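## Task

Pick up the roll of masking tape lying on the desk and set it down on the coffee table. It must stay on the table by itself once the robot lets go. The robot must not tip over or be left leaning, or the attempt fails.

## Robot and tools

ROBOT. A Hello Robot Stretch 3 with a single arm. It has a two-wheel base (0.33 m long, 0.34 m wide), a lift that moves the arm up and down a mast, and a telescoping arm that extends sideways to the robot's RIGHT. The arm ends in a wrist (yaw, pitch, roll) and a two-finger gripper. The arm cannot reach forward, so you drive the base to move the gripper forward or back. Turning in place pivots about the point between the drive wheels, 0.05 m behind the front edge. With the arm pulled in and the wrist folded, the wrist sticks out at most 0.06 m past the right side and a turn sweeps a 0.28 m radius. With the wrist unfolded and level, the gripper reaches past that circle. Something may occasionally nudge a loose object.

FRAMES. Base frame: origin on the floor between the drive wheels, x forward, y left, z up. hand_pose is reported in this frame, at the point where the closed fingertips meet. With all wrist joints at 0, that frame's x points up, y points back along the arm toward the mast, and z points to the robot's rear. The fingertip pads are round, 0.04 m across, and sit slightly nearer the wrist when wide open. The odometry frame is the base frame as it was when the scene began. base_odometry only counts wheel rotation, so slip shows up as travel. Heading runs -3.142 to 3.142, positive to the left.

execute_actions. Arguments: "actions", a list holding one action or none, and optional "cameras". An empty list only reports state and images. One action may contain:
- "base": exactly one key. {"translate_m": d} is a relative offset in metres, -1 to 1, forward positive, measured from where the base was in the most recent reported state. {"rotate_rad": d} is a relative turn in radians, -3.2 to 3.2, left (counter-clockwise seen from above) positive. No sideways motion.
- "joints": a single dictionary of absolute targets by joint name (one arm only). lift_m 0 to 1.1 m (arm height); arm_m 0 to 0.52 m (extension); wrist_yaw_rad -1.345 to 4.42 (0 along the arm, positive toward the front, 3.0 folded over the base); wrist_pitch_rad -1.57 to 0.451 (0 level, negative tips fingers down); wrist_roll_rad -2.911 to 2.911 (0 fingers side by side, level); gripper_m -0.089 to 0.179 (larger is wider; the actual fingertip gap is about 0.007 m less when nearly closed and 0.025 m less when fully open, and zero below 0.007); head_pan_rad -3.953 to 1.73 (0 forward, positive left, -1.57 looks along the arm); head_tilt_rad -1.53 to 0.419 (0 level, negative down). Done tolerances: ±0.004 for lift_m, arm_m, gripper_m; ±0.02 for yaw, roll, head; ±0.05 for pitch.
- "contact_limits": {"arm_m": effort percent, 1 to 100}, stopping the arm motion once its effort reaches that level (negative sense when retracting). It also caps the arm's holding force until the next action. Too small a value stops it immediately.
Motions in one action start together and may finish at different times; none runs longer than 15 s. Joints or base left out may still be driving toward an earlier target. An unknown key or out-of-range number makes the whole call rejected with no motion. "cameras" is a list from head_camera, nav_camera, wrist_camera, all; omitted, null or ["all"] gives every camera, [] gives none. If a result reports a stop, the remaining calls in that same reply are skipped.

wait: {"seconds": 0 to 10}; commands nothing and returns state and images.
zoom_image: {"camera": name, "region": [x0, y0, x1, y1]} in pixels of that camera's latest full image, top-left origin, at most 504 by 504. Image sizes: head_camera 896x504, nav_camera 672x504 (fisheye), wrist_camera 644x364. Camera intrinsics and base-to-camera transforms are supplied and may be slightly off; the wrist camera's pose error grows with arm motion.
finished_scene: {"scene": current scene number}. Irreversible; the robot first holds its last command, then the result says whether the goal was met and gives the next task. Replying with no tool call ends everything.

RESULT LINES. base_status and joint_status: done, off_target (stopped short, may still push), contact_stop, time_out, torque_fault (after the last three the old target is dropped). on_its_own: what is happening uncommanded; "held at" is the held target, not the position. joint_positions. motor_effort: percent of max, positive toward higher values, peak in brackets; readings are biased and noisy. lidar_m: 12 distances in metres from the base origin, 30-degree sectors, 1st straight ahead, counter-clockwise (4th left, 7th behind, 10th right), "-" for nothing, plane 0.17 m high so table tops are invisible; robot parts can block sectors 5, 6, 9, 10. wrist_depth_mm (45 to 1000) and head_depth_mm (280 to 4000, sideways picture): 7x7 grids of median depth, "-" invalid. turned_by_wheels and turned_by_imu: turn since the last result, left positive. base_tilt: degrees forward and right, with a fixed bias up to about 4. contact_limits: current, default and maximum. pictures: camera order of the images.

GRIPPING. Close to a value below the object's width; lower squeezes harder. Release by opening at least 0.02 above the contact value. Neither the reading nor "done" confirms a grasp; check images. Over-squeezing triggers a stall guard and objects may slip; send a new value to re-grip.

CAUTIONS. The base moves fast (0.30 m/s, 1.9 rad/s) only when stowed: lift_m under 0.30, arm_m under 0.03, wrist_yaw_rad above 2.54; otherwise 0.10 m/s and 0.63 rad/s. Fold or unfold the wrist only with lift_m between 0.32 and 0.95, wrist_pitch_rad -0.4 and roll near 0; once folded the lift may drop to 0.25. With yaw below -0.4 keep pitch at -0.5 or lower. Arm and lift go slack after a contact stop; a slack lift can sink under load or be pushed up by closing fingers on a surface. Base, wrist and head have no contact stop and will push hard; wrist servos can shut off for 10 s after strain. To avoid tipping: don't push on solid things with the gripper above about 0.45 m, don't push again after a contact stop, don't drive while gripping or pushing something fixed, and avoid snagging furniture, especially reversing. If tilted, reverse the last move in small steps, free the gripper, and lower lift_m to about 0.2. Avoid drops, slams and hard hits. The robot keeps its last command while you think.

Each tool is called after "Call:" as a command line: name --argument value for each argument, lists and objects as JSON in quotes; but a table of rows of numbers goes row by row, as --pt "numbers of a row", without its own name.

## Session

Call:
execute_actions --actions '[{"joints":{"head_tilt_rad":-0.6,"lift_m":0.28}}]'

Scene clock: 1.30 s.
base_odometry: x=+0.000 y=+0.000 heading=+0.000 (m, m, rad; odometry frame)
turned_by_wheels: +0.000 (rad since the last result)
turned_by_imu: +0.000 (rad since the last result)
base_tilt: forward=+1.9 right=+1.0 (deg)
lidar_m: 1.53 1.53 1.82 1.19 1.65 1.69 2.20 1.35 0.79 0.60 0.59 1.23
head_depth_mm: 1332 1475 1648 1829 1833 1510 1251 / 1317 1453 1620 1822 1882 1507 1249 / 1310 1438 1583 1783 1882 1508 1252 / 1287 1412 1575 1741 1888 1505 1250 / 1272 1389 1538 1723 1852 1509 1258 / 1255 1371 1513 1689 1844 1515 1257 / 1226 1335 1471 1671 1821 1515 1254
base_status: not commanded
joint_positions: lift_m=+0.280 arm_m=+0.001 wrist_yaw_rad=+2.875 wrist_pitch_rad=-0.604 wrist_roll_rad=+0.005 gripper_m=+0.037 head_pan_rad=+0.012 head_tilt_rad=-0.592
joint_status: all done
motor_effort: left_wheel=-1(0) right_wheel=+0(0) lift_m=+31(32) arm_m=+0(0) wrist_yaw_rad=+0(1) wrist_pitch_rad=+4(4) wrist_roll_rad=+0(0) gripper_m=-1(1) head_pan_rad=+0(0) head_tilt_rad=-4(42) (%)
hand_pose: x=+0.0307 y=+0.0444 z=+0.2535 quat_wxyz=(+0.299, +0.698, +0.118, +0.639) (m; base frame)
wrist_depth_mm: - 948 - 976 967 968 971 / - 799 780 779 772 769 771 / 651 - 654 644 636 641 646 / 553 - 555 560 549 547 551 / 483 - - 481 493 477 480 / - - - 429 - 426 424 / - - - - 383 379 381
pictures: head_camera (sideways: a quarter turn clockwise sets it upright), nav_camera (sideways: a quarter turn counterclockwise sets it upright), wrist_camera
camera_calibration (this result's frames):
head_camera: T_world_to_cam=[[-0.516599, -0.0259573, -0.855834, 1.13977], [-0.0421668, 0.999099, -0.00484979, 0.00608832], [0.855189, 0.0335824, -0.517228, 0.624733], [0, 0, 0, 1]] pos_world=[0.054797, 0.00252257, 1.29861]
nav_camera: T_world_to_cam=[[0.515394, -0.0412882, 0.855958, -1.07192], [-0.0233154, -0.999145, -0.0341562, 0.0915551], [0.856636, -0.00235313, -0.515915, 0.624424], [0, 0, 0, 1]] pos_world=[0.0196912, 0.0486885, 1.2428]
wrist_camera: T_world_to_cam=[[0.968651, -0.248035, -0.0138975, -0.0121036], [-0.19058, -0.706057, -0.682029, 0.232877], [0.159355, 0.663296, -0.731193, 0.322228], [0, 0, 0, 1]] pos_world=[0.00475738, -0.05231, 0.394272]
Images, in order (width x height): head_camera 896x504, nav_camera 672x504, wrist_camera 644x364.

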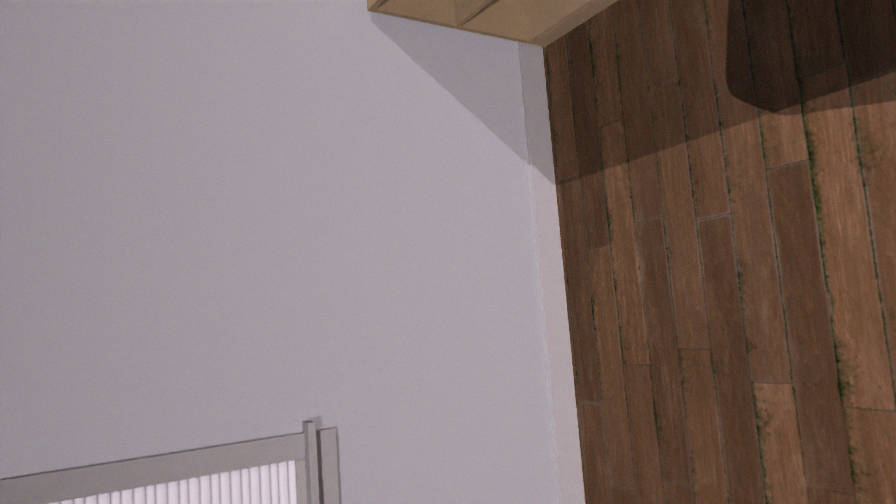

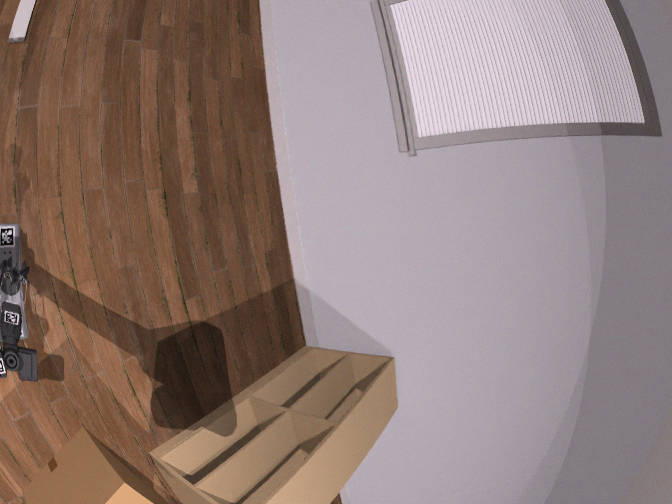

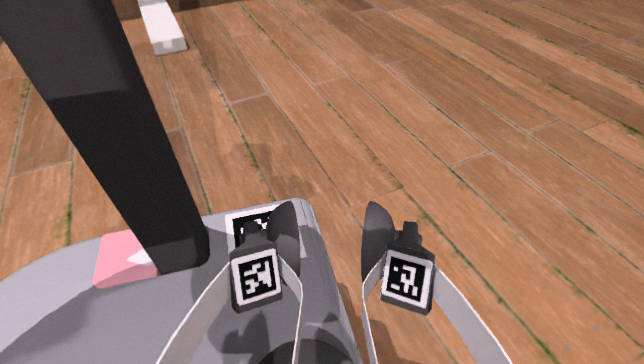

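Call:
execute_actions --actions '[{"base":{"rotate_rad":1.74},"joints":{"head_tilt_rad":-0.45,"wrist_pitch_rad":-0.4}}]' --cameras '["nav_camera","head_camera"]'

Scene clock: 4.07 s.
base_odometry: x=+0.000 y=+0.000 heading=+1.740 (m, m, rad; odometry frame)
turned_by_wheels: +1.740 (rad since the last result)
turned_by_imu: +1.769 (rad since the last result)
base_tilt: forward=+1.7 right=+1.0 (deg)
lidar_m: 1.19 1.70 1.68 2.20 1.08 0.69 0.60 0.90 1.23 1.53 1.58 1.70
head_depth_mm: 1359 1457 1576 1711 1880 1717 1373 / 1374 1471 1584 1696 1888 1699 1366 / 1385 1488 1549 1038 1911 1706 1375 / 1386 1494 1560 1036 1904 1645 1370 / 1381 1505 1570 1035 1939 1713 1370 / 1381 1503 1576 1130 1952 1708 1361 / 1388 1522 1581 1123 1970 1720 1367
base_status: done
joint_positions: lift_m=+0.280 arm_m=+0.001 wrist_yaw_rad=+2.875 wrist_pitch_rad=-0.422 wrist_roll_rad=+0.005 gripper_m=+0.037 head_pan_rad=+0.012 head_tilt_rad=-0.457
joint_status: all done
motor_effort: left_wheel=-4(13) right_wheel=+4(16) lift_m=+30(31) arm_m=-1(0) wrist_yaw_rad=+1(1) wrist_pitch_rad=+7(7) wrist_roll_rad=+0(0) gripper_m=-1(0) head_pan_rad=-1(0) head_tilt_rad=+5(21) (%)
hand_pose: x=+0.0377 y=+0.0702 z=+0.2920 quat_wxyz=(+0.239, +0.706, +0.055, +0.664) (m; base frame)
wrist_depth_mm: - - - - - - - / - - - - - - - / - 930 933 902 914 919 914 / 704 718 718 724 715 711 703 / 594 - 602 588 615 597 598 / 507 - - 500 - 500 495 / 449 - - 434 435 437 433
pictures: head_camera (sideways: a quarter turn clockwise sets it upright), nav_camera (sideways: a quarter turn counterclockwise sets it upright)
camera_calibration (this result's frames):
head_camera: T_world_to_cam=[[-0.396653, -0.0245572, -0.91764, 1.21966], [-0.0412333, 0.99911, -0.0089142, 0.0113752], [0.917042, 0.0343015, -0.397312, 0.468319], [0, 0, 0, 1]] pos_world=[0.0547825, 0.00252228, 1.30538]
nav_camera: T_world_to_cam=[[0.395449, -0.0426883, 0.917495, -1.15146], [-0.0184003, -0.999087, -0.0385538, 0.0972567], [0.918304, -0.00163612, -0.395873, 0.467846], [0, 0, 0, 1]] pos_world=[0.0275075, 0.0487796, 1.24542]
Images, in order (width x height): head_camera 896x504, nav_camera 672x504.

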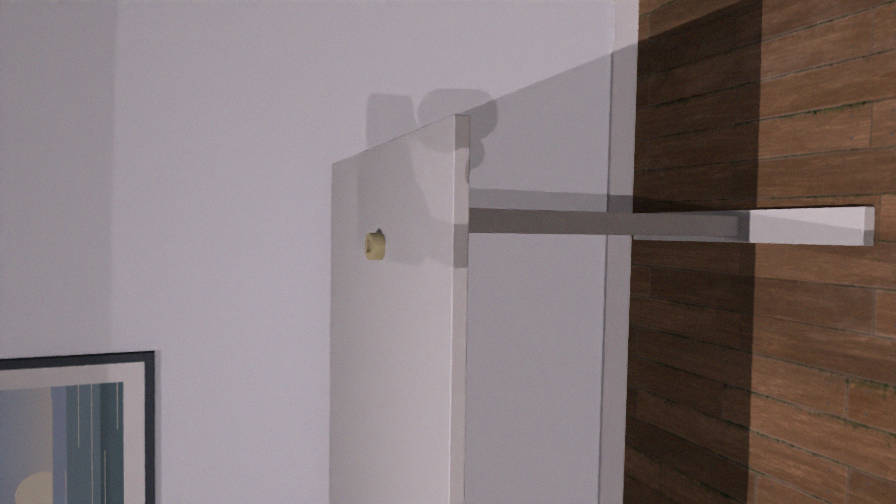

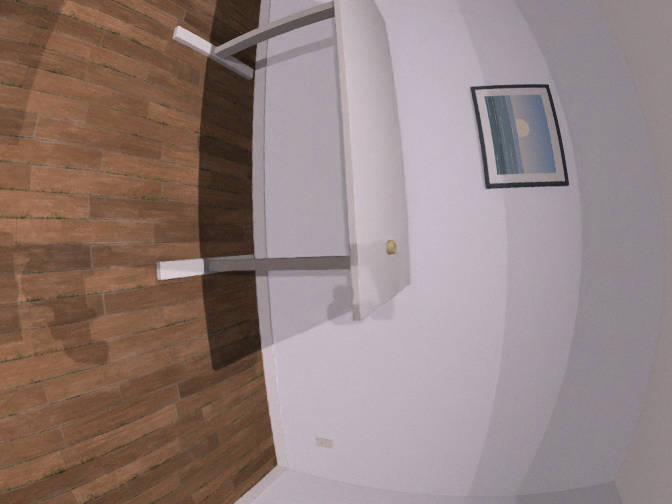

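Call:
execute_actions --actions '[{"base":{"translate_m":0.53}}]' --cameras '[]'

Call:
execute_actions --actions '[{"base":{"rotate_rad":1.51},"joints":{"lift_m":0.6,"head_pan_rad":-1.57,"head_tilt_rad":-0.55}}]' --cameras '[]'

Call:
execute_actions --actions '[{"joints":{"lift_m":1.05,"wrist_yaw_rad":1.6,"gripper_m":0.12}}]' --cameras '["head_camera"]'

Scene clock: 8.57 s.
base_odometry: x=-0.089 y=+0.522 heading=+1.740 (m, m, rad; odometry frame)
turned_by_wheels: +0.000 (rad since the last result)
turned_by_imu: +0.002 (rad since the last result)
base_tilt: forward=+1.9 right=+0.9 (deg)
lidar_m: 0.66 1.15 1.37 2.20 1.83 1.29 1.13 1.65 1.59 1.52 1.58 1.15
head_depth_mm: 906 972 1052 1141 1250 475 402 / 910 981 1059 1121 608 459 1269 / 914 985 1062 896 607 460 1266 / 923 987 1072 896 607 458 918 / 926 995 1080 896 608 459 1268 / 932 1002 1083 897 606 459 1264 / 921 1011 1090 895 606 458 1262
base_status: done
joint_positions: lift_m=+0.280 arm_m=+0.001 wrist_yaw_rad=+2.875 wrist_pitch_rad=-0.421 wrist_roll_rad=+0.005 gripper_m=+0.037 head_pan_rad=+0.012 head_tilt_rad=-0.457
joint_status: not commanded
motor_effort: left_wheel=-5(11) right_wheel=+5(13) lift_m=+31(31) arm_m=+0(0) wrist_yaw_rad=+0(0) wrist_pitch_rad=+6(7) wrist_roll_rad=+0(0) gripper_m=-1(0) head_pan_rad=+0(0) head_tilt_rad=+4(4) (%)
hand_pose: x=+0.0377 y=+0.0703 z=+0.2922 quat_wxyz=(+0.239, +0.706, +0.054, +0.664) (m; base frame)
wrist_depth_mm: - - - - - - - / - - - - - - - / - 913 915 916 890 916 891 / 708 713 715 717 725 716 703 / 591 - 615 592 614 588 593 / 509 - - 507 - 501 500 / 452 - - 434 435 432 433
pictures: none
No camera images: the call's "cameras" was empty. Leave "cameras" out to get every camera's image.

Scene clock: 12.30 s.
base_odometry: x=-0.089 y=+0.522 heading=-3.034 (m, m, rad; odometry frame)
turned_by_wheels: +1.510 (rad since the last result)
turned_by_imu: +1.539 (rad since the last result)
base_tilt: forward=+1.8 right=+1.0 (deg)
lidar_m: 2.20 1.93 1.36 1.12 1.41 1.61 1.52 1.56 1.17 0.66 1.13 1.37
head_depth_mm: 915 1003 1097 1222 1366 1431 1287 / 920 1003 1102 1182 532 446 1290 / 918 999 1067 739 534 431 1288 / 916 998 1073 738 534 432 1229 / 914 1004 1068 739 535 432 1294 / 917 998 1066 739 534 432 1300 / 907 996 1065 740 534 432 1293
base_status: done
joint_positions: lift_m=+0.600 arm_m=+0.001 wrist_yaw_rad=+2.875 wrist_pitch_rad=-0.420 wrist_roll_rad=+0.005 gripper_m=+0.037 head_pan_rad=-1.563 head_tilt_rad=-0.544
joint_status: all done
motor_effort: left_wheel=-4(13) right_wheel=+4(11) lift_m=+42(43) arm_m=+0(0) wrist_yaw_rad=+1(1) wrist_pitch_rad=+6(6) wrist_roll_rad=+0(1) gripper_m=-1(0) head_pan_rad=-4(36) head_tilt_rad=-3(17) (%)
hand_pose: x=+0.0377 y=+0.0703 z=+0.6119 quat_wxyz=(+0.239, +0.706, +0.054, +0.664) (m; base frame)
wrist_depth_mm: - - - - - - - / - - - - - - - / - - - - - - - / - - - - - - - / - - - - - - - / 895 - - 885 - 893 888 / 774 783 771 775 776 778 763
pictures: none
No camera images: the call's "cameras" was empty. Leave "cameras" out to get every camera's image.

Scene clock: 17.23 s.
base_odometry: x=-0.089 y=+0.522 heading=-3.034 (m, m, rad; odometry frame)
turned_by_wheels: +0.000 (rad since the last result)
turned_by_imu: +0.001 (rad since the last result)
base_tilt: forward=+1.9 right=+0.9 (deg)
lidar_m: 2.21 1.93 1.36 1.13 1.41 1.61 1.52 1.56 1.17 0.66 1.14 1.37
head_depth_mm: 919 998 1081 - - - 1212 / 916 1000 1084 - - - - / 918 998 1083 - - - - / 920 997 1067 736 535 446 - / 917 1000 1072 742 535 447 - / 916 996 1060 739 535 - - / 908 992 1068 739 581 - -
base_status: not commanded
joint_positions: lift_m=+1.050 arm_m=+0.001 wrist_yaw_rad=+1.603 wrist_pitch_rad=-0.420 wrist_roll_rad=+0.005 gripper_m=+0.120 head_pan_rad=-1.563 head_tilt_rad=-0.544
joint_status: all done
motor_effort: left_wheel=-4(4) right_wheel=+4(6) lift_m=+42(41) arm_m=-1(0) wrist_yaw_rad=-2(4) wrist_pitch_rad=+6(6) wrist_roll_rad=+0(0) gripper_m=+0(88) head_pan_rad=-3(4) head_tilt_rad=-4(4) (%)
hand_pose: x=+0.2026 y=-0.1388 z=+1.0620 quat_wxyz=(+0.586, +0.600, -0.376, +0.393) (m; base frame)
wrist_depth_mm: - - - - - - - / - - - - 767 704 710 / - - - - - 512 509 / - - - - - 405 406 / - - - - - 347 333 / - - - - - - 283 / - - - - - - 252
pictures: head_camera (sideways: a quarter turn clockwise sets it upright)
camera_calibration (this result's frames):
head_camera: T_world_to_cam=[[-0.0236517, 0.474443, -0.879968, 1.16824], [0.999255, 0.0380765, -0.00632852, 0.00166113], [0.0305035, -0.879462, -0.47499, 0.574806], [0, 0, 0, 1]] pos_world=[0.00843727, -0.0488064, 1.30105]
Images, in order (width x height): head_camera 896x504.

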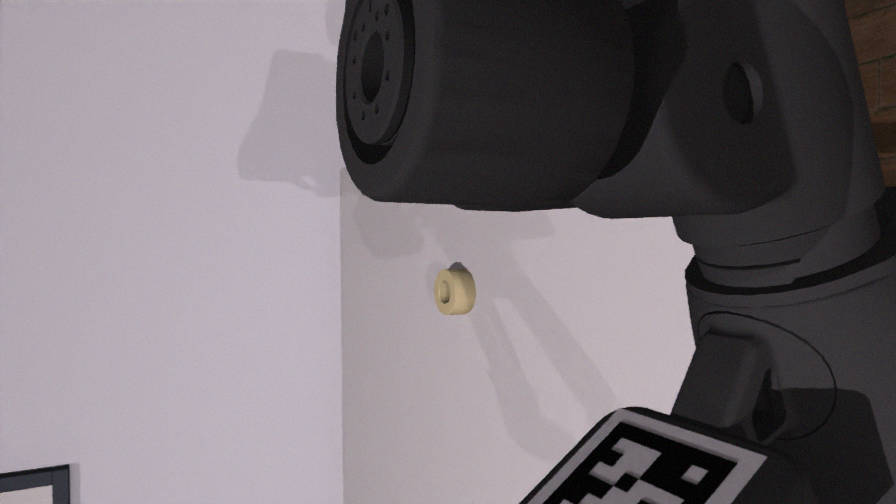

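Call:
execute_actions --actions '[{"base":{"translate_m":0.093},"joints":{"lift_m":1.0,"wrist_yaw_rad":0,"wrist_pitch_rad":-0.45,"arm_m":0.30}}]' --cameras '["wrist_camera"]'

Scene clock: 21.10 s.
base_odometry: x=-0.182 y=+0.512 heading=-3.034 (m, m, rad; odometry frame)
turned_by_wheels: +0.000 (rad since the last result)
turned_by_imu: +0.001 (rad since the last result)
base_tilt: forward=+1.9 right=+0.8 (deg)
lidar_m: 2.11 1.94 1.36 1.14 1.43 1.71 1.62 1.66 1.16 0.66 1.13 1.28
head_depth_mm: 914 994 - 1165 533 430 1280 / 915 984 - 680 534 431 1287 / 914 989 - 662 534 431 1196 / 914 996 1070 698 534 432 1288 / 916 991 1059 737 535 433 1299 / 912 996 1060 739 535 432 1288 / 891 995 1059 739 536 433 1286
base_status: done
joint_positions: lift_m=+1.000 arm_m=+0.300 wrist_yaw_rad=+0.002 wrist_pitch_rad=-0.464 wrist_roll_rad=+0.005 gripper_m=+0.120 head_pan_rad=-1.563 head_tilt_rad=-0.544
joint_status: all done
motor_effort: left_wheel=-4(6) right_wheel=+5(9) lift_m=+31(41) arm_m=+4(4) wrist_yaw_rad=-1(2) wrist_pitch_rad=+4(6) wrist_roll_rad=+0(0) gripper_m=+0(0) head_pan_rad=-3(4) head_tilt_rad=-4(4) (%)
hand_pose: x=-0.0212 y=-0.6630 z=+1.0027 quat_wxyz=(+0.687, +0.163, -0.689, -0.163) (m; base frame)
wrist_depth_mm: 514 518 528 530 533 542 547 / 490 492 485 485 483 592 598 / 371 366 367 364 366 634 665 / 294 298 296 294 294 294 747 / 248 256 247 247 248 253 804 / 213 219 212 189 212 - 210 / 192 187 187 169 186 185 185
pictures: wrist_camera
camera_calibration (this result's frames):
wrist_camera: T_world_to_cam=[[-0.999749, -0.0192096, -0.01156, -0.0192284], [-0.00308541, 0.628597, -0.777725, 1.21936], [0.0222064, -0.777494, -0.628499, 0.286405], [0, 0, 0, 1]] pos_world=[-0.0218213, -0.544178, 1.12811]
Images, in order (width x height): wrist_camera 644x364.

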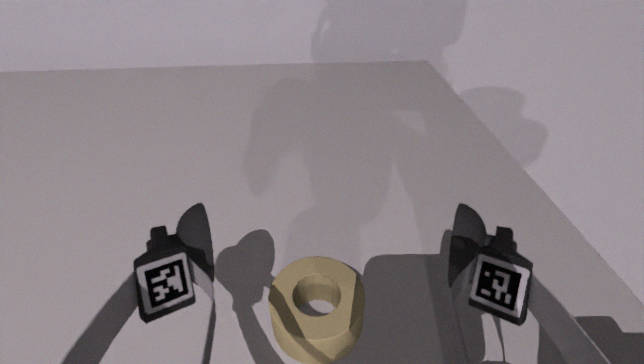

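Call:
execute_actions --actions '[{"base":{"translate_m":0.007},"joints":{"lift_m":0.961,"arm_m":0.29}}]' --cameras '["wrist_camera"]'

Call:
execute_actions --actions '[{"joints":{"gripper_m":0.02}}]' --cameras '["wrist_camera"]'

Scene clock: 23.00 s.
base_odometry: x=-0.189 y=+0.512 heading=-3.034 (m, m, rad; odometry frame)
turned_by_wheels: +0.000 (rad since the last result)
turned_by_imu: +0.000 (rad since the last result)
base_tilt: forward=+1.9 right=+0.9 (deg)
lidar_m: 2.11 1.93 1.36 1.14 1.44 1.71 1.62 1.65 1.16 0.66 1.13 1.28
head_depth_mm: 913 995 1066 - 534 430 1288 / 914 993 1065 - 532 431 1292 / 913 997 1061 - 533 431 1196 / 910 1000 1070 736 534 431 1287 / 913 996 1065 737 535 432 1291 / 915 995 1068 742 535 432 1289 / 893 993 1063 740 535 433 1279
base_status: done
joint_positions: lift_m=+0.961 arm_m=+0.290 wrist_yaw_rad=+0.002 wrist_pitch_rad=-0.458 wrist_roll_rad=+0.005 gripper_m=+0.120 head_pan_rad=-1.563 head_tilt_rad=-0.544
joint_status: all done
motor_effort: left_wheel=-4(6) right_wheel=+4(10) lift_m=+27(32) arm_m=-2(4) wrist_yaw_rad=-1(1) wrist_pitch_rad=+3(4) wrist_roll_rad=+0(0) gripper_m=-1(1) head_pan_rad=-3(4) head_tilt_rad=-3(3) (%)
hand_pose: x=-0.0212 y=-0.6544 z=+0.9651 quat_wxyz=(+0.687, +0.161, -0.690, -0.161) (m; base frame)
wrist_depth_mm: 508 518 521 528 531 555 556 / 393 395 391 388 388 593 608 / 296 294 296 292 293 293 684 / 236 237 237 234 236 235 244 / 198 204 197 170 196 202 196 / 169 175 169 154 167 - 168 / 150 148 148 148 148 147 146
pictures: wrist_camera
camera_calibration (this result's frames):
wrist_camera: T_world_to_cam=[[-0.999749, -0.0192792, -0.0114524, -0.0196451], [-0.00308234, 0.624015, -0.781406, 1.18526], [0.0222113, -0.781174, -0.623918, 0.262665], [0, 0, 0, 1]] pos_world=[-0.021821, -0.534809, 1.08982]
Images, in order (width x height): wrist_camera 644x364.

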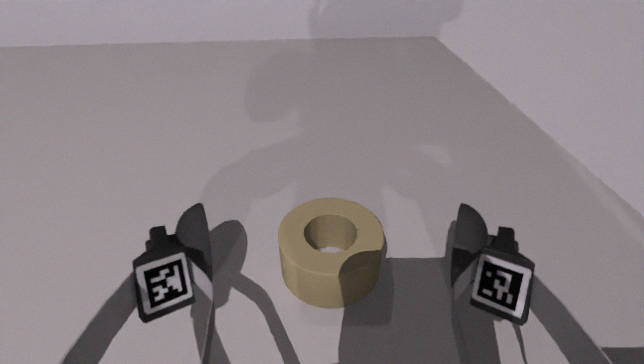

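Scene clock: 24.50 s.
base_odometry: x=-0.189 y=+0.512 heading=-3.034 (m, m, rad; odometry frame)
turned_by_wheels: +0.000 (rad since the last result)
turned_by_imu: +0.000 (rad since the last result)
base_tilt: forward=+1.8 right=+0.8 (deg)
lidar_m: 2.10 1.94 1.36 1.14 1.44 1.71 1.62 1.66 1.17 0.66 1.13 1.28
head_depth_mm: 913 993 1067 - 532 430 1296 / 912 995 1066 - 533 431 1290 / 913 992 1056 - 533 432 1197 / 915 992 1067 735 534 431 1289 / 914 993 1071 740 534 432 1284 / 914 994 1064 739 535 433 1289 / 892 993 1065 739 535 433 1285
base_status: not commanded
joint_positions: lift_m=+0.961 arm_m=+0.290 wrist_yaw_rad=-0.003 wrist_pitch_rad=-0.448 wrist_roll_rad=+0.005 gripper_m=+0.021 head_pan_rad=-1.563 head_tilt_rad=-0.544
joint_status: all done
motor_effort: left_wheel=-5(5) right_wheel=+6(6) lift_m=+28(28) arm_m=-2(3) wrist_yaw_rad=+3(3) wrist_pitch_rad=+0(3) wrist_roll_rad=+0(0) gripper_m=-15(94) head_pan_rad=-3(4) head_tilt_rad=-4(4) (%)
hand_pose: x=-0.0221 y=-0.6557 z=+0.9673 quat_wxyz=(+0.688, +0.156, -0.691, -0.159) (m; base frame)
wrist_depth_mm: 515 522 515 530 536 551 556 / 414 407 405 399 398 592 611 / 302 302 302 303 299 298 664 / 242 242 241 240 240 238 720 / 201 200 207 174 206 199 198 / 172 173 - 150 161 171 170 / 151 150 150 150 150 149 149
pictures: wrist_camera
camera_calibration (this result's frames):
wrist_camera: T_world_to_cam=[[-0.999825, -0.0149562, -0.0112724, -0.0179635], [-0.000336382, 0.61613, -0.787644, 1.18869], [0.0187255, -0.787502, -0.616027, 0.251152], [0, 0, 0, 1]] pos_world=[-0.0222635, -0.534877, 1.09078]
Images, in order (width x height): wrist_camera 644x364.

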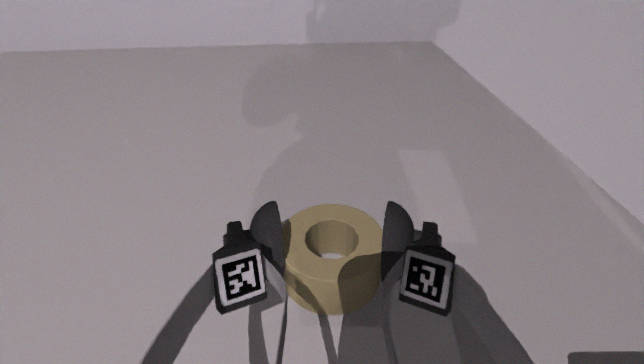

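Call:
execute_actions --actions '[{"joints":{"lift_m":1.01,"gripper_m":0.008}}]' --cameras '["wrist_camera"]'

Call:
execute_actions --actions '[{"joints":{"arm_m":0.0,"wrist_yaw_rad":1.7,"wrist_pitch_rad":-0.4,"head_pan_rad":0,"head_tilt_rad":-0.8}}]' --cameras '[]'

Call:
execute_actions --actions '[{"base":{"rotate_rad":1.545},"joints":{"lift_m":0.7}}]' --cameras '["head_camera","wrist_camera"]'

Scene clock: 26.07 s.
base_odometry: x=-0.189 y=+0.512 heading=-3.034 (m, m, rad; odometry frame)
turned_by_wheels: +0.000 (rad since the last result)
turned_by_imu: +0.000 (rad since the last result)
base_tilt: forward=+1.9 right=+0.9 (deg)
lidar_m: 2.10 1.93 1.36 1.14 1.44 1.71 1.62 1.65 1.16 0.66 1.13 1.28
head_depth_mm: 913 999 - 967 532 430 1287 / 913 984 - 697 533 431 1290 / 910 998 - 664 532 431 1190 / 914 994 1063 735 533 432 1294 / 909 998 1064 735 536 432 1285 / 911 994 1061 737 535 432 1299 / 892 999 1061 743 535 432 1287
base_status: not commanded
joint_positions: lift_m=+1.010 arm_m=+0.290 wrist_yaw_rad=-0.003 wrist_pitch_rad=-0.466 wrist_roll_rad=+0.005 gripper_m=+0.009 head_pan_rad=-1.563 head_tilt_rad=-0.544
joint_status: all done
motor_effort: left_wheel=-4(5) right_wheel=+5(6) lift_m=+42(38) arm_m=-1(2) wrist_yaw_rad=+2(3) wrist_pitch_rad=+5(5) wrist_roll_rad=+0(0) gripper_m=-18(71) head_pan_rad=-3(3) head_tilt_rad=-3(4) (%)
hand_pose: x=-0.0221 y=-0.6533 z=+1.0119 quat_wxyz=(+0.686, +0.162, -0.690, -0.165) (m; base frame)
wrist_depth_mm: 518 529 532 538 545 553 555 / 510 512 506 502 502 599 610 / 389 387 383 383 383 652 678 / 312 311 310 310 309 308 757 / 260 261 268 173 258 257 840 / 225 223 - 149 211 222 222 / 197 197 196 196 195 195 195
pictures: wrist_camera
camera_calibration (this result's frames):
wrist_camera: T_world_to_cam=[[-0.999823, -0.0148289, -0.011594, -0.016992], [-0.0003409, 0.630102, -0.776512, 1.2202], [0.0188202, -0.776371, -0.629996, 0.301928], [0, 0, 0, 1]] pos_world=[-0.0222554, -0.534696, 1.13752]
Images, in order (width x height): wrist_camera 644x364.

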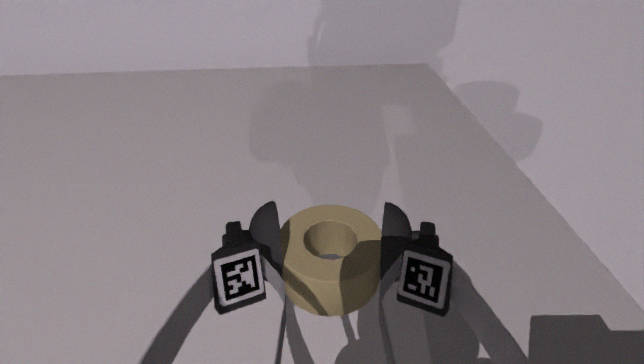

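Scene clock: 29.40 s.
base_odometry: x=-0.189 y=+0.512 heading=-3.034 (m, m, rad; odometry frame)
turned_by_wheels: +0.000 (rad since the last result)
turned_by_imu: +0.001 (rad since the last result)
base_tilt: forward=+1.8 right=+1.1 (deg)
lidar_m: 2.11 1.94 1.36 1.14 1.44 1.71 1.63 1.66 1.16 0.66 1.13 1.28
head_depth_mm: 1828 966 2331 1911 1564 1254 1140 / 1820 2080 2304 1913 1570 1326 1146 / 1802 2071 2299 1921 1567 1323 1154 / 1793 2064 2307 1932 1560 1334 1145 / 1807 2068 2285 1937 1581 1337 1144 / 1820 2064 2300 1921 1576 1326 1152 / 1815 2045 2337 1956 1582 1343 1150
base_status: not commanded
joint_positions: lift_m=+1.010 arm_m=+0.001 wrist_yaw_rad=+1.698 wrist_pitch_rad=-0.424 wrist_roll_rad=+0.005 gripper_m=+0.009 head_pan_rad=-0.007 head_tilt_rad=-0.790
joint_status: all done
motor_effort: left_wheel=-4(4) right_wheel=+6(4) lift_m=+42(42) arm_m=-3(3) wrist_yaw_rad=+2(5) wrist_pitch_rad=+7(8) wrist_roll_rad=+0(0) gripper_m=-19(19) head_pan_rad=+3(38) head_tilt_rad=-5(30) (%)
hand_pose: x=+0.2005 y=-0.1178 z=+1.0211 quat_wxyz=(+0.568, +0.618, -0.346, +0.419) (m; base frame)
wrist_depth_mm: - - - - - 916 918 / - - - - - 582 585 / - - - - - 447 425 / - - - - - - 335 / - - - 174 - - 276 / - - - 149 - - 249 / - - - - - - -
pictures: none
No camera images: the call's "cameras" was empty. Leave "cameras" out to get every camera's image.

Scene clock: 33.07 s.
base_odometry: x=-0.189 y=+0.512 heading=-1.489 (m, m, rad; odometry frame)
turned_by_wheels: +1.545 (rad since the last result)
turned_by_imu: +1.576 (rad since the last result)
base_tilt: forward=+1.9 right=+1.0 (deg)
lidar_m: 1.14 1.44 1.72 1.62 1.66 1.17 0.66 1.13 1.28 2.10 1.96 1.37
head_depth_mm: 3019 1256 1452 1751 1569 1318 1168 / 3028 1297 1473 1753 1560 1330 1162 / 3093 3297 1723 1677 1573 1323 1145 / 3194 3371 1665 1542 1564 1326 1144 / 3104 3336 1659 1517 1570 1333 1148 / 3193 3365 1794 1857 1586 1330 1151 / 3141 3358 1705 1863 1582 1339 1160
base_status: done
joint_positions: lift_m=+0.700 arm_m=+0.001 wrist_yaw_rad=+1.698 wrist_pitch_rad=-0.423 wrist_roll_rad=+0.005 gripper_m=+0.009 head_pan_rad=-0.007 head_tilt_rad=-0.790
joint_status: all done
motor_effort: left_wheel=-4(10) right_wheel=+5(7) lift_m=+31(40) arm_m=-3(4) wrist_yaw_rad=+2(2) wrist_pitch_rad=+7(7) wrist_roll_rad=+0(0) gripper_m=-18(18) head_pan_rad=+3(3) head_tilt_rad=-6(6) (%)
hand_pose: x=+0.2005 y=-0.1178 z=+0.7116 quat_wxyz=(+0.568, +0.618, -0.346, +0.419) (m; base frame)
wrist_depth_mm: - - - - - - - / - - - - - - - / - - - - - - - / - - - - - - - / - - - 173 - - - / - - - 149 940 - - / 889 892 871 890 886 864 880
pictures: head_camera (sideways: a quarter turn clockwise sets it upright), wrist_camera
camera_calibration (this result's frames):
head_camera: T_world_to_cam=[[-0.675118, -0.0152196, -0.737553, 0.986544], [-0.0238935, 0.999714, 0.00124155, -0.00195386], [0.737323, 0.0184609, -0.675288, 0.831075], [0, 0, 0, 1]] pos_world=[0.0532161, 0.00162568, 1.28885]
wrist_camera: T_world_to_cam=[[0.145151, -0.98935, -0.0108339, -0.134865], [-0.591539, -0.0779991, -0.802495, 0.703366], [0.793104, 0.122892, -0.59656, 0.451176], [0, 0, 0, 1]] pos_world=[0.0778145, -0.134013, 0.83214]
Images, in order (width x height): head_camera 896x504, wrist_camera 644x364.

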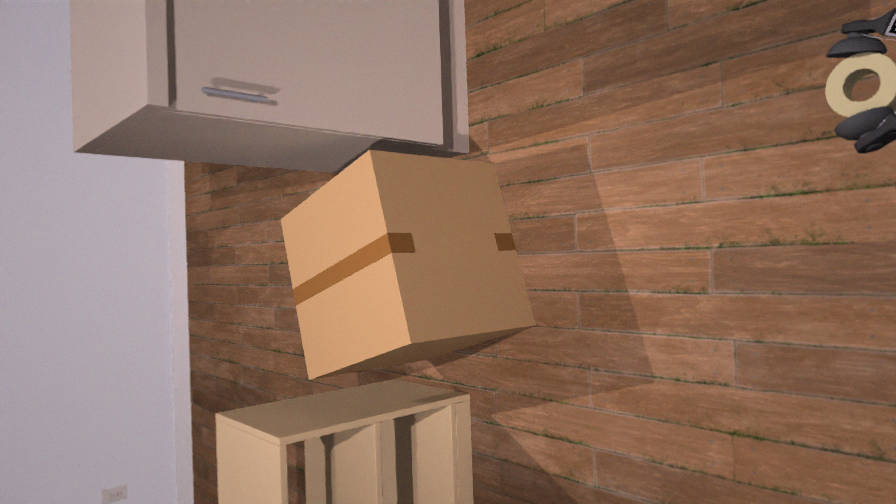

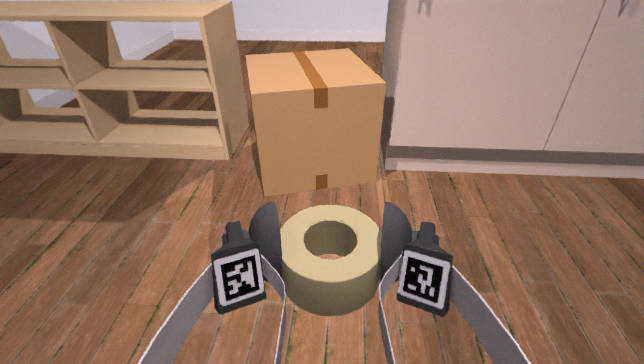

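Call:
execute_actions --actions '[{"base":{"rotate_rad":0.09}}]' --cameras '[]'

Call:
execute_actions --actions '[{"base":{"translate_m":1.0},"joints":{"lift_m":0.58,"head_tilt_rad":-1.0}}]' --cameras '[]'

Call:
execute_actions --actions '[{"base":{"translate_m":0.3}}]' --cameras '["nav_camera"]'

Scene clock: 45.47 s.
base_odometry: x=-0.189 y=+0.512 heading=-1.399 (m, m, rad; odometry frame)
turned_by_wheels: +0.090 (rad since the last result)
turned_by_imu: +0.093 (rad since the last result)
base_tilt: forward=+1.8 right=+0.9 (deg)
lidar_m: 1.14 1.70 1.68 1.63 1.53 1.14 0.66 1.16 1.28 2.11 1.79 1.33
head_depth_mm: 2986 1242 1404 1653 1564 1323 1159 / 3097 3126 1645 1655 1560 1328 1169 / 3126 3402 1670 1568 1565 1329 1148 / 3166 3395 1674 1503 1574 1333 1147 / 3189 3472 1800 1813 1579 1332 1147 / 3243 3479 1752 1872 1571 1334 1146 / 3259 3476 1834 1897 1581 1338 1153
base_status: done
joint_positions: lift_m=+0.700 arm_m=+0.001 wrist_yaw_rad=+1.698 wrist_pitch_rad=-0.423 wrist_roll_rad=+0.005 gripper_m=+0.009 head_pan_rad=-0.007 head_tilt_rad=-0.790
joint_status: not commanded
motor_effort: left_wheel=-5(10) right_wheel=+5(9) lift_m=+31(31) arm_m=-3(4) wrist_yaw_rad=+2(2) wrist_pitch_rad=+7(7) wrist_roll_rad=+0(0) gripper_m=-18(19) head_pan_rad=+3(3) head_tilt_rad=-6(5) (%)
hand_pose: x=+0.2005 y=-0.1178 z=+0.7116 quat_wxyz=(+0.568, +0.618, -0.346, +0.419) (m; base frame)
wrist_depth_mm: - - - - - - - / - - - - - - - / - - - - - - - / - - - - - - - / - - - 173 - - - / - - - 150 938 - - / 871 865 873 871 878 873 867
pictures: none
No camera images: the call's "cameras" was empty. Leave "cameras" out to get every camera's image.

Scene clock: 56.67 s.
base_odometry: x=-0.018 y=-0.474 heading=-1.399 (m, m, rad; odometry frame)
turned_by_wheels: +0.000 (rad since the last result)
turned_by_imu: +0.004 (rad since the last result)
base_tilt: forward=+1.9 right=+1.0 (deg)
lidar_m: 0.16 0.16 0.19 1.60 1.67 2.17 1.66 2.00 2.21 1.02 0.32 0.19
head_depth_mm: 2367 2264 1853 1193 1074 840 1104 / 2405 2246 1849 1587 921 828 1090 / 2418 2272 1878 1587 921 819 1066 / 2412 2284 1892 1590 931 820 1052 / 2454 2315 1886 1611 933 822 972 / 2459 2310 1895 1580 1144 1213 1105 / 2473 2345 1913 921 979 1213 1106
base_status: done
joint_positions: lift_m=+0.580 arm_m=+0.001 wrist_yaw_rad=+1.698 wrist_pitch_rad=-0.423 wrist_roll_rad=+0.005 gripper_m=+0.009 head_pan_rad=-0.007 head_tilt_rad=-0.988
joint_status: all done
motor_effort: left_wheel=-5(7) right_wheel=+4(9) lift_m=+30(28) arm_m=-3(3) wrist_yaw_rad=+1(1) wrist_pitch_rad=+7(7) wrist_roll_rad=+0(0) gripper_m=-18(18) head_pan_rad=+3(3) head_tilt_rad=-8(29) (%)
hand_pose: x=+0.2006 y=-0.1178 z=+0.5917 quat_wxyz=(+0.568, +0.618, -0.346, +0.419) (m; base frame)
wrist_depth_mm: 566 - - - - 613 347 / 518 714 - - - 576 339 / 526 671 - 647 - 565 332 / 536 531 507 508 533 547 326 / 548 420 436 173 416 484 319 / 562 358 - 149 335 401 314 / 309 310 312 310 310 310 322
pictures: none
No camera images: the call's "cameras" was empty. Leave "cameras" out to get every camera's image.

Scene clock: 60.73 s.
base_odometry: x=+0.033 y=-0.769 heading=-1.399 (m, m, rad; odometry frame)
turned_by_wheels: +0.000 (rad since the last result)
turned_by_imu: -0.026 (rad since the last result)
base_tilt: forward=+1.8 right=+0.8 (deg)
lidar_m: - - 0.15 0.36 1.64 2.26 1.95 2.26 2.25 0.19 0.15 -
head_depth_mm: 2127 2248 1882 1578 939 813 739 / 2140 2271 1866 1597 923 818 742 / 2152 2274 1866 1582 923 819 732 / 2166 2296 1853 1579 931 822 733 / 2168 2293 1887 1600 963 823 734 / 2173 2300 1909 1605 1406 1209 1106 / 2155 2330 1908 1621 929 932 995
base_status: translate_m off_target (by the wheels' count: +0.2996 of +0.3000)
joint_positions: lift_m=+0.580 arm_m=+0.001 wrist_yaw_rad=+1.698 wrist_pitch_rad=-0.423 wrist_roll_rad=+0.005 gripper_m=+0.009 head_pan_rad=-0.007 head_tilt_rad=-0.988
joint_status: not commanded
on_its_own: left_wheel is at rest, and its effort (+68) is outside its rest range (-18 to +18); right_wheel is at rest, and its effort (+63) is outside its rest range (-18 to +18)
motor_effort: left_wheel=+68(100) right_wheel=+63(70) lift_m=+30(31) arm_m=-3(4) wrist_yaw_rad=+1(2) wrist_pitch_rad=+7(7) wrist_roll_rad=+0(0) gripper_m=-18(19) head_pan_rad=+2(3) head_tilt_rad=-8(6) (%)
hand_pose: x=+0.2006 y=-0.1178 z=+0.5917 quat_wxyz=(+0.568, +0.618, -0.346, +0.419) (m; base frame)
wrist_depth_mm: - - - - - - 344 / - - - - - - 334 / - - - - - - 331 / 542 - 510 507 506 492 327 / 541 438 436 174 419 431 321 / 526 356 - 150 333 368 315 / 318 309 310 309 311 308 309
pictures: nav_camera (sideways: a quarter turn counterclockwise sets it upright)
camera_calibration (this result's frames):
nav_camera: T_world_to_cam=[[0.804774, -0.05285, 0.591224, -0.728653], [-0.0523235, -0.998467, -0.0180311, 0.0707254], [0.591271, -0.0164239, -0.806306, 1.00375], [0, 0, 0, 1]] pos_world=[-0.00338886, 0.0485933, 1.24141]
Images, in order (width x height): nav_camera 672x504.

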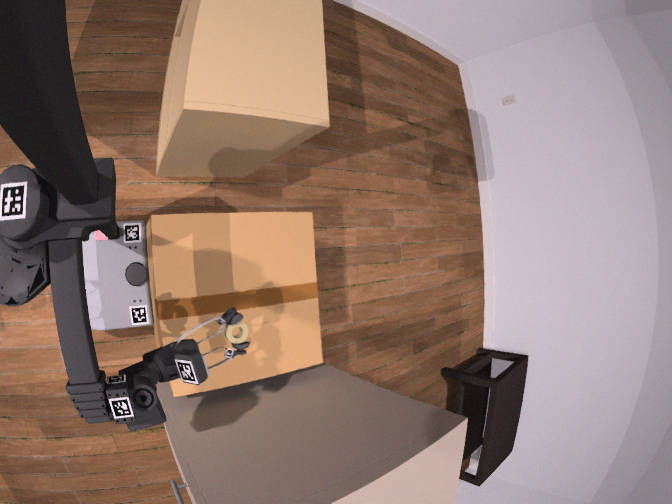

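Call:
execute_actions --actions '[{"base":{"translate_m":0.5}}]' --cameras '["nav_camera"]'

Scene clock: 66.87 s.
base_odometry: x=+0.119 y=-1.261 heading=-1.398 (m, m, rad; odometry frame)
turned_by_wheels: +0.001 (rad since the last result)
turned_by_imu: -0.105 (rad since the last result)
base_tilt: forward=+2.0 right=+0.9 (deg)
lidar_m: - - 0.15 0.35 1.61 2.05 2.03 2.32 2.32 0.19 0.15 -
head_depth_mm: 2050 2129 1862 1587 904 814 741 / 2104 2278 1881 1591 917 819 741 / 2099 2264 1864 1593 924 817 733 / 2063 2281 1882 1594 930 819 733 / 2076 2244 1894 1606 945 821 738 / 2077 2253 1905 1607 1406 1235 1100 / 2049 2259 1909 1635 1410 1076 976
base_status: translate_m off_target (by the wheels' count: +0.4995 of +0.5000)
joint_positions: lift_m=+0.580 arm_m=+0.001 wrist_yaw_rad=+1.698 wrist_pitch_rad=-0.423 wrist_roll_rad=+0.005 gripper_m=+0.009 head_pan_rad=-0.007 head_tilt_rad=-0.989
joint_status: not commanded
on_its_own: left_wheel is at rest, and its effort (+100) is outside its rest range (-18 to +18); right_wheel is at rest, and its effort (+66) is outside its rest range (-18 to +18)
motor_effort: left_wheel=+100(100) right_wheel=+66(71) lift_m=+30(31) arm_m=-3(4) wrist_yaw_rad=+1(1) wrist_pitch_rad=+7(7) wrist_roll_rad=+0(0) gripper_m=-19(19) head_pan_rad=+3(3) head_tilt_rad=-7(7) (%)
hand_pose: x=+0.2006 y=-0.1178 z=+0.5917 quat_wxyz=(+0.568, +0.618, -0.346, +0.419) (m; base frame)
wrist_depth_mm: - - - - - - 279 / - - - - - - 280 / - - - - - 427 280 / - - 505 504 506 426 279 / - 436 437 173 422 395 278 / 868 358 - 149 338 361 277 / 309 312 310 311 308 310 275
pictures: nav_camera (sideways: a quarter turn counterclockwise sets it upright)
camera_calibration (this result's frames):
nav_camera: T_world_to_cam=[[0.80505, -0.0528492, 0.590848, -0.728165], [-0.0523286, -0.998468, -0.0180099, 0.0706978], [0.590894, -0.0164194, -0.806582, 1.00412], [0, 0, 0, 1]] pos_world=[-0.00341725, 0.0485934, 1.24141]
Images, in order (width x height): nav_camera 672x504.

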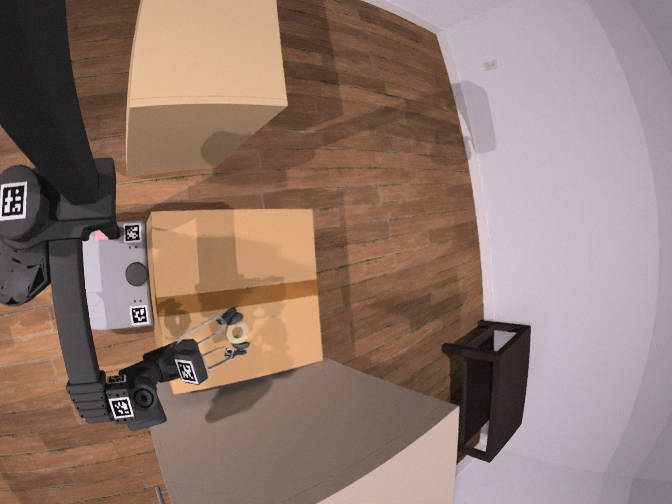

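Call:
execute_actions --actions '[{"base":{"translate_m":-0.35},"joints":{"head_pan_rad":-0.3}}]' --cameras '["nav_camera","head_camera"]'

Scene clock: 71.77 s.
base_odometry: x=+0.059 y=-0.916 heading=-1.398 (m, m, rad; odometry frame)
turned_by_wheels: +0.000 (rad since the last result)
turned_by_imu: +0.001 (rad since the last result)
base_tilt: forward=+1.8 right=+0.9 (deg)
lidar_m: 0.40 0.41 0.47 1.55 1.57 2.00 1.68 2.05 2.34 1.74 0.48 0.41
head_depth_mm: 819 644 651 729 871 1219 1102 / 821 711 801 921 1023 1216 - / 1979 888 1039 1061 971 1185 1097 / 2454 2273 1878 1064 955 1189 1101 / 2458 2291 1884 1072 931 1174 1101 / 2381 2299 1882 1072 932 1196 1100 / 2289 2336 1902 1576 1398 1217 1107
base_status: done
joint_positions: lift_m=+0.580 arm_m=+0.001 wrist_yaw_rad=+1.698 wrist_pitch_rad=-0.423 wrist_roll_rad=+0.005 gripper_m=+0.009 head_pan_rad=-0.293 head_tilt_rad=-0.989
joint_status: all done
motor_effort: left_wheel=+0(94) right_wheel=+0(64) lift_m=+31(30) arm_m=-3(3) wrist_yaw_rad=+1(1) wrist_pitch_rad=+7(7) wrist_roll_rad=+0(0) gripper_m=-18(18) head_pan_rad=-3(25) head_tilt_rad=-7(6) (%)
hand_pose: x=+0.2006 y=-0.1178 z=+0.5917 quat_wxyz=(+0.568, +0.618, -0.346, +0.419) (m; base frame)
wrist_depth_mm: 592 - - - - 504 328 / 553 - - - - 511 326 / 542 - 646 648 637 499 326 / 556 709 504 507 507 487 326 / 549 661 461 173 429 428 322 / 551 749 - 150 499 450 325 / 628 717 629 587 543 455 363
pictures: head_camera (sideways: a quarter turn clockwise sets it upright), nav_camera (sideways: a quarter turn counterclockwise sets it upright)
camera_calibration (this result's frames):
head_camera: T_world_to_cam=[[-0.778547, 0.214022, -0.589965, 0.79486], [0.259909, 0.965605, 0.00730434, -0.011577], [0.571237, -0.147651, -0.807396, 1.00389], [0, 0, 0, 1]] pos_world=[0.0483886, -0.0107144, 1.27956]
nav_camera: T_world_to_cam=[[0.757422, -0.277868, 0.590848, -0.727874], [-0.331947, -0.943126, -0.0180099, 0.0724035], [0.562248, -0.182489, -0.806582, 1.00429], [0, 0, 0, 1]] pos_world=[0.0106815, 0.0493043, 1.24141]
Images, in order (width x height): head_camera 896x504, nav_camera 672x504.

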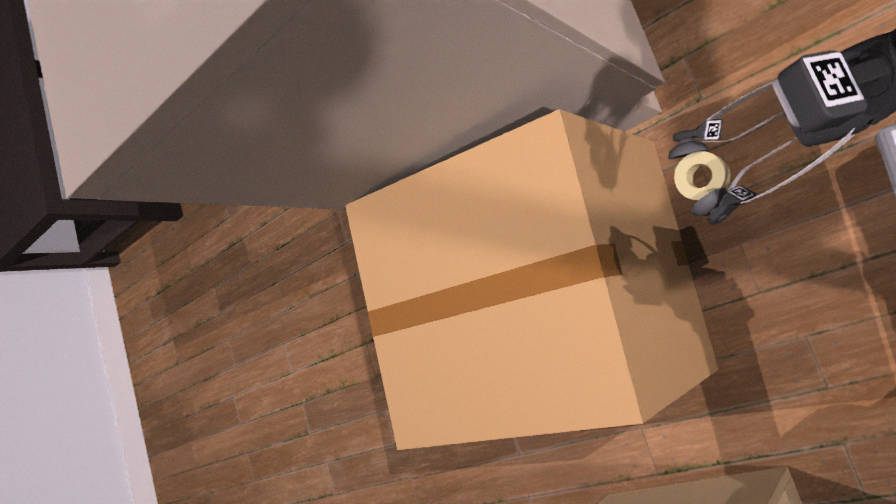

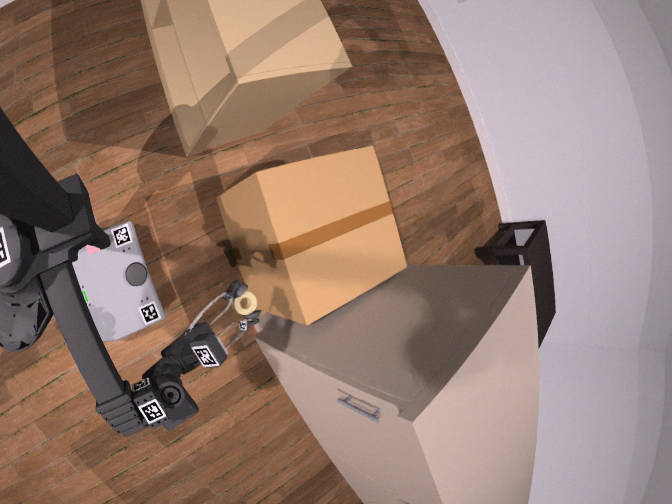

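Call:
execute_actions --actions '[{"base":{"rotate_rad":-0.45},"joints":{"wrist_yaw_rad":2.1}}]' --cameras '[]'

Call:
execute_actions --actions '[{"base":{"translate_m":0.23}}]' --cameras '[]'

Call:
execute_actions --actions '[{"base":{"rotate_rad":0.68}}]' --cameras '[]'

Call:
execute_actions --actions '[{"base":{"translate_m":0.35},"joints":{"head_pan_rad":0}}]' --cameras '["nav_camera"]'

Scene clock: 74.47 s.
base_odometry: x=+0.059 y=-0.916 heading=-1.848 (m, m, rad; odometry frame)
turned_by_wheels: -0.450 (rad since the last result)
turned_by_imu: -0.458 (rad since the last result)
base_tilt: forward=+1.8 right=+1.0 (deg)
lidar_m: 0.41 0.40 0.42 0.98 1.55 1.60 2.13 1.68 2.05 2.29 1.21 0.48
head_depth_mm: 814 661 869 1486 1381 1208 1092 / 821 646 666 958 1361 1220 1128 / 825 651 579 759 1079 1224 1112 / 832 653 660 854 1090 1229 1080 / 839 676 773 1007 973 1181 1101 / 842 727 931 1067 934 1001 1099 / 1969 835 1815 1085 935 866 1084
base_status: done
joint_positions: lift_m=+0.580 arm_m=+0.001 wrist_yaw_rad=+2.097 wrist_pitch_rad=-0.423 wrist_roll_rad=+0.005 gripper_m=+0.009 head_pan_rad=-0.293 head_tilt_rad=-0.989
joint_status: all done
motor_effort: left_wheel=+3(9) right_wheel=-5(9) lift_m=+31(30) arm_m=-3(3) wrist_yaw_rad=+3(5) wrist_pitch_rad=+7(7) wrist_roll_rad=+0(0) gripper_m=-19(19) head_pan_rad=-3(3) head_tilt_rad=-7(8) (%)
hand_pose: x=+0.1722 y=-0.0338 z=+0.5917 quat_wxyz=(+0.473, +0.674, -0.217, +0.523) (m; base frame)
wrist_depth_mm: 598 - - - - 495 336 / 559 - - - 824 491 335 / 560 - 642 644 633 496 334 / 549 747 508 502 505 480 346 / 557 748 533 173 490 484 377 / 594 813 - 149 594 490 426 / 658 727 710 680 668 503 494
pictures: none
No camera images: the call's "cameras" was empty. Leave "cameras" out to get every camera's image.

Scene clock: 77.97 s.
base_odometry: x=-0.004 y=-1.137 heading=-1.848 (m, m, rad; odometry frame)
turned_by_wheels: +0.000 (rad since the last result)
turned_by_imu: +0.001 (rad since the last result)
base_tilt: forward=+2.0 right=+0.9 (deg)
lidar_m: 0.20 0.19 0.20 0.29 1.06 1.72 2.30 1.88 2.14 2.18 0.33 0.26
head_depth_mm: 814 644 531 452 520 1216 1090 / 820 646 532 460 516 1158 1135 / 824 647 535 485 623 911 1112 / 831 653 537 561 789 832 1084 / 2196 656 554 689 914 823 928 / 2186 659 611 897 932 823 754 / 1999 663 772 1628 936 826 739
base_status: done
joint_positions: lift_m=+0.580 arm_m=+0.001 wrist_yaw_rad=+2.097 wrist_pitch_rad=-0.423 wrist_roll_rad=+0.005 gripper_m=+0.009 head_pan_rad=-0.293 head_tilt_rad=-0.989
joint_status: not commanded
motor_effort: left_wheel=+3(10) right_wheel=-5(6) lift_m=+31(31) arm_m=-3(3) wrist_yaw_rad=+2(3) wrist_pitch_rad=+7(7) wrist_roll_rad=+0(0) gripper_m=-18(18) head_pan_rad=-3(3) head_tilt_rad=-6(6) (%)
hand_pose: x=+0.1722 y=-0.0338 z=+0.5917 quat_wxyz=(+0.473, +0.674, -0.217, +0.523) (m; base frame)
wrist_depth_mm: - - - - 533 276 186 / - - - - 524 278 186 / - - 651 646 542 280 188 / - 510 513 504 488 279 189 / 426 418 433 173 395 281 189 / 358 357 - 150 337 275 190 / 354 338 330 326 320 264 190
pictures: none
No camera images: the call's "cameras" was empty. Leave "cameras" out to get every camera's image.

Scene clock: 80.03 s.
base_odometry: x=-0.004 y=-1.137 heading=-1.168 (m, m, rad; odometry frame)
turned_by_wheels: +0.680 (rad since the last result)
turned_by_imu: +0.694 (rad since the last result)
base_tilt: forward=+1.8 right=+0.9 (deg)
lidar_m: 0.19 0.22 0.47 1.64 1.81 2.34 1.88 2.14 2.10 0.28 0.23 0.19
head_depth_mm: 1908 657 619 656 700 748 867 / 2227 2143 1727 920 905 817 1054 / 2264 2258 1861 1598 922 819 1050 / 2227 2300 1878 1609 928 819 1068 / 2188 2323 1889 1608 928 823 1067 / 2175 2306 1884 1602 936 825 1075 / 2136 2315 1927 1621 1393 1209 1107
base_status: done
joint_positions: lift_m=+0.580 arm_m=+0.001 wrist_yaw_rad=+2.097 wrist_pitch_rad=-0.423 wrist_roll_rad=+0.005 gripper_m=+0.009 head_pan_rad=-0.293 head_tilt_rad=-0.989
joint_status: not commanded
motor_effort: left_wheel=-5(10) right_wheel=+6(10) lift_m=+30(31) arm_m=-3(3) wrist_yaw_rad=+3(3) wrist_pitch_rad=+7(7) wrist_roll_rad=+0(0) gripper_m=-18(19) head_pan_rad=-3(3) head_tilt_rad=-7(7) (%)
hand_pose: x=+0.1721 y=-0.0338 z=+0.5917 quat_wxyz=(+0.473, +0.674, -0.217, +0.523) (m; base frame)
wrist_depth_mm: 520 522 604 - - - - / 416 497 628 - - - - / 459 527 667 - 645 - - / 678 557 699 502 509 500 - / 950 598 431 173 415 415 418 / 854 680 - 150 333 357 352 / 761 724 495 314 308 306 307
pictures: none
No camera images: the call's "cameras" was empty. Leave "cameras" out to get every camera's image.

Scene clock: 84.50 s.
base_odometry: x=+0.133 y=-1.459 heading=-1.167 (m, m, rad; odometry frame)
turned_by_wheels: +0.001 (rad since the last result)
turned_by_imu: -0.232 (rad since the last result)
base_tilt: forward=+1.8 right=+1.0 (deg)
lidar_m: - - 0.15 0.19 1.68 2.14 2.02 2.28 2.25 0.19 0.15 -
head_depth_mm: 2008 2064 1881 766 795 789 750 / 2130 2265 1877 1583 920 815 744 / 2103 2265 1875 1598 926 817 725 / 2087 2286 1891 1602 929 818 732 / 2055 2259 1893 1609 931 823 737 / 2056 2265 1892 1600 1354 841 739 / 2058 2246 1895 1614 1412 1240 1087
base_status: translate_m off_target (by the wheels' count: +0.3495 of +0.3500)
joint_positions: lift_m=+0.580 arm_m=+0.001 wrist_yaw_rad=+2.098 wrist_pitch_rad=-0.421 wrist_roll_rad=+0.005 gripper_m=+0.009 head_pan_rad=-0.007 head_tilt_rad=-0.989
joint_status: all done
on_its_own: left_wheel is at rest, and its effort (+100) is outside its rest range (-18 to +18); right_wheel is at rest, and its effort (+66) is outside its rest range (-18 to +18)
motor_effort: left_wheel=+100(100) right_wheel=+66(99) lift_m=+31(31) arm_m=-3(3) wrist_yaw_rad=+2(2) wrist_pitch_rad=+6(7) wrist_roll_rad=+0(0) gripper_m=-19(19) head_pan_rad=+3(23) head_tilt_rad=-6(7) (%)
hand_pose: x=+0.1722 y=-0.0334 z=+0.5921 quat_wxyz=(+0.473, +0.674, -0.217, +0.524) (m; base frame)
wrist_depth_mm: - - - - - - - / 455 - - - - - - / 474 - - - - - - / 488 629 - 508 508 - - / 506 614 437 173 419 417 402 / 512 358 - 150 336 353 350 / 310 310 310 310 311 310 310
pictures: nav_camera (sideways: a quarter turn counterclockwise sets it upright)
camera_calibration (this result's frames):
nav_camera: T_world_to_cam=[[0.805424, -0.0526447, 0.590357, -0.727527], [-0.0520829, -0.998481, -0.0179822, 0.0706602], [0.590406, -0.0162642, -0.806942, 1.00459], [0, 0, 0, 1]] pos_world=[-0.00346663, 0.0485912, 1.24141]
Images, in order (width x height): nav_camera 672x504.

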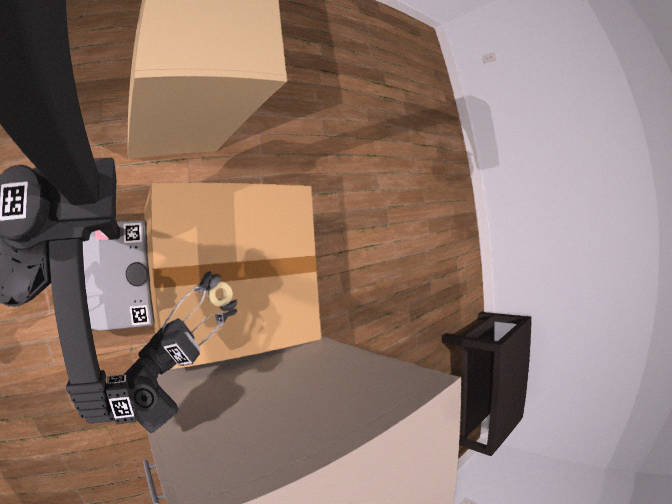

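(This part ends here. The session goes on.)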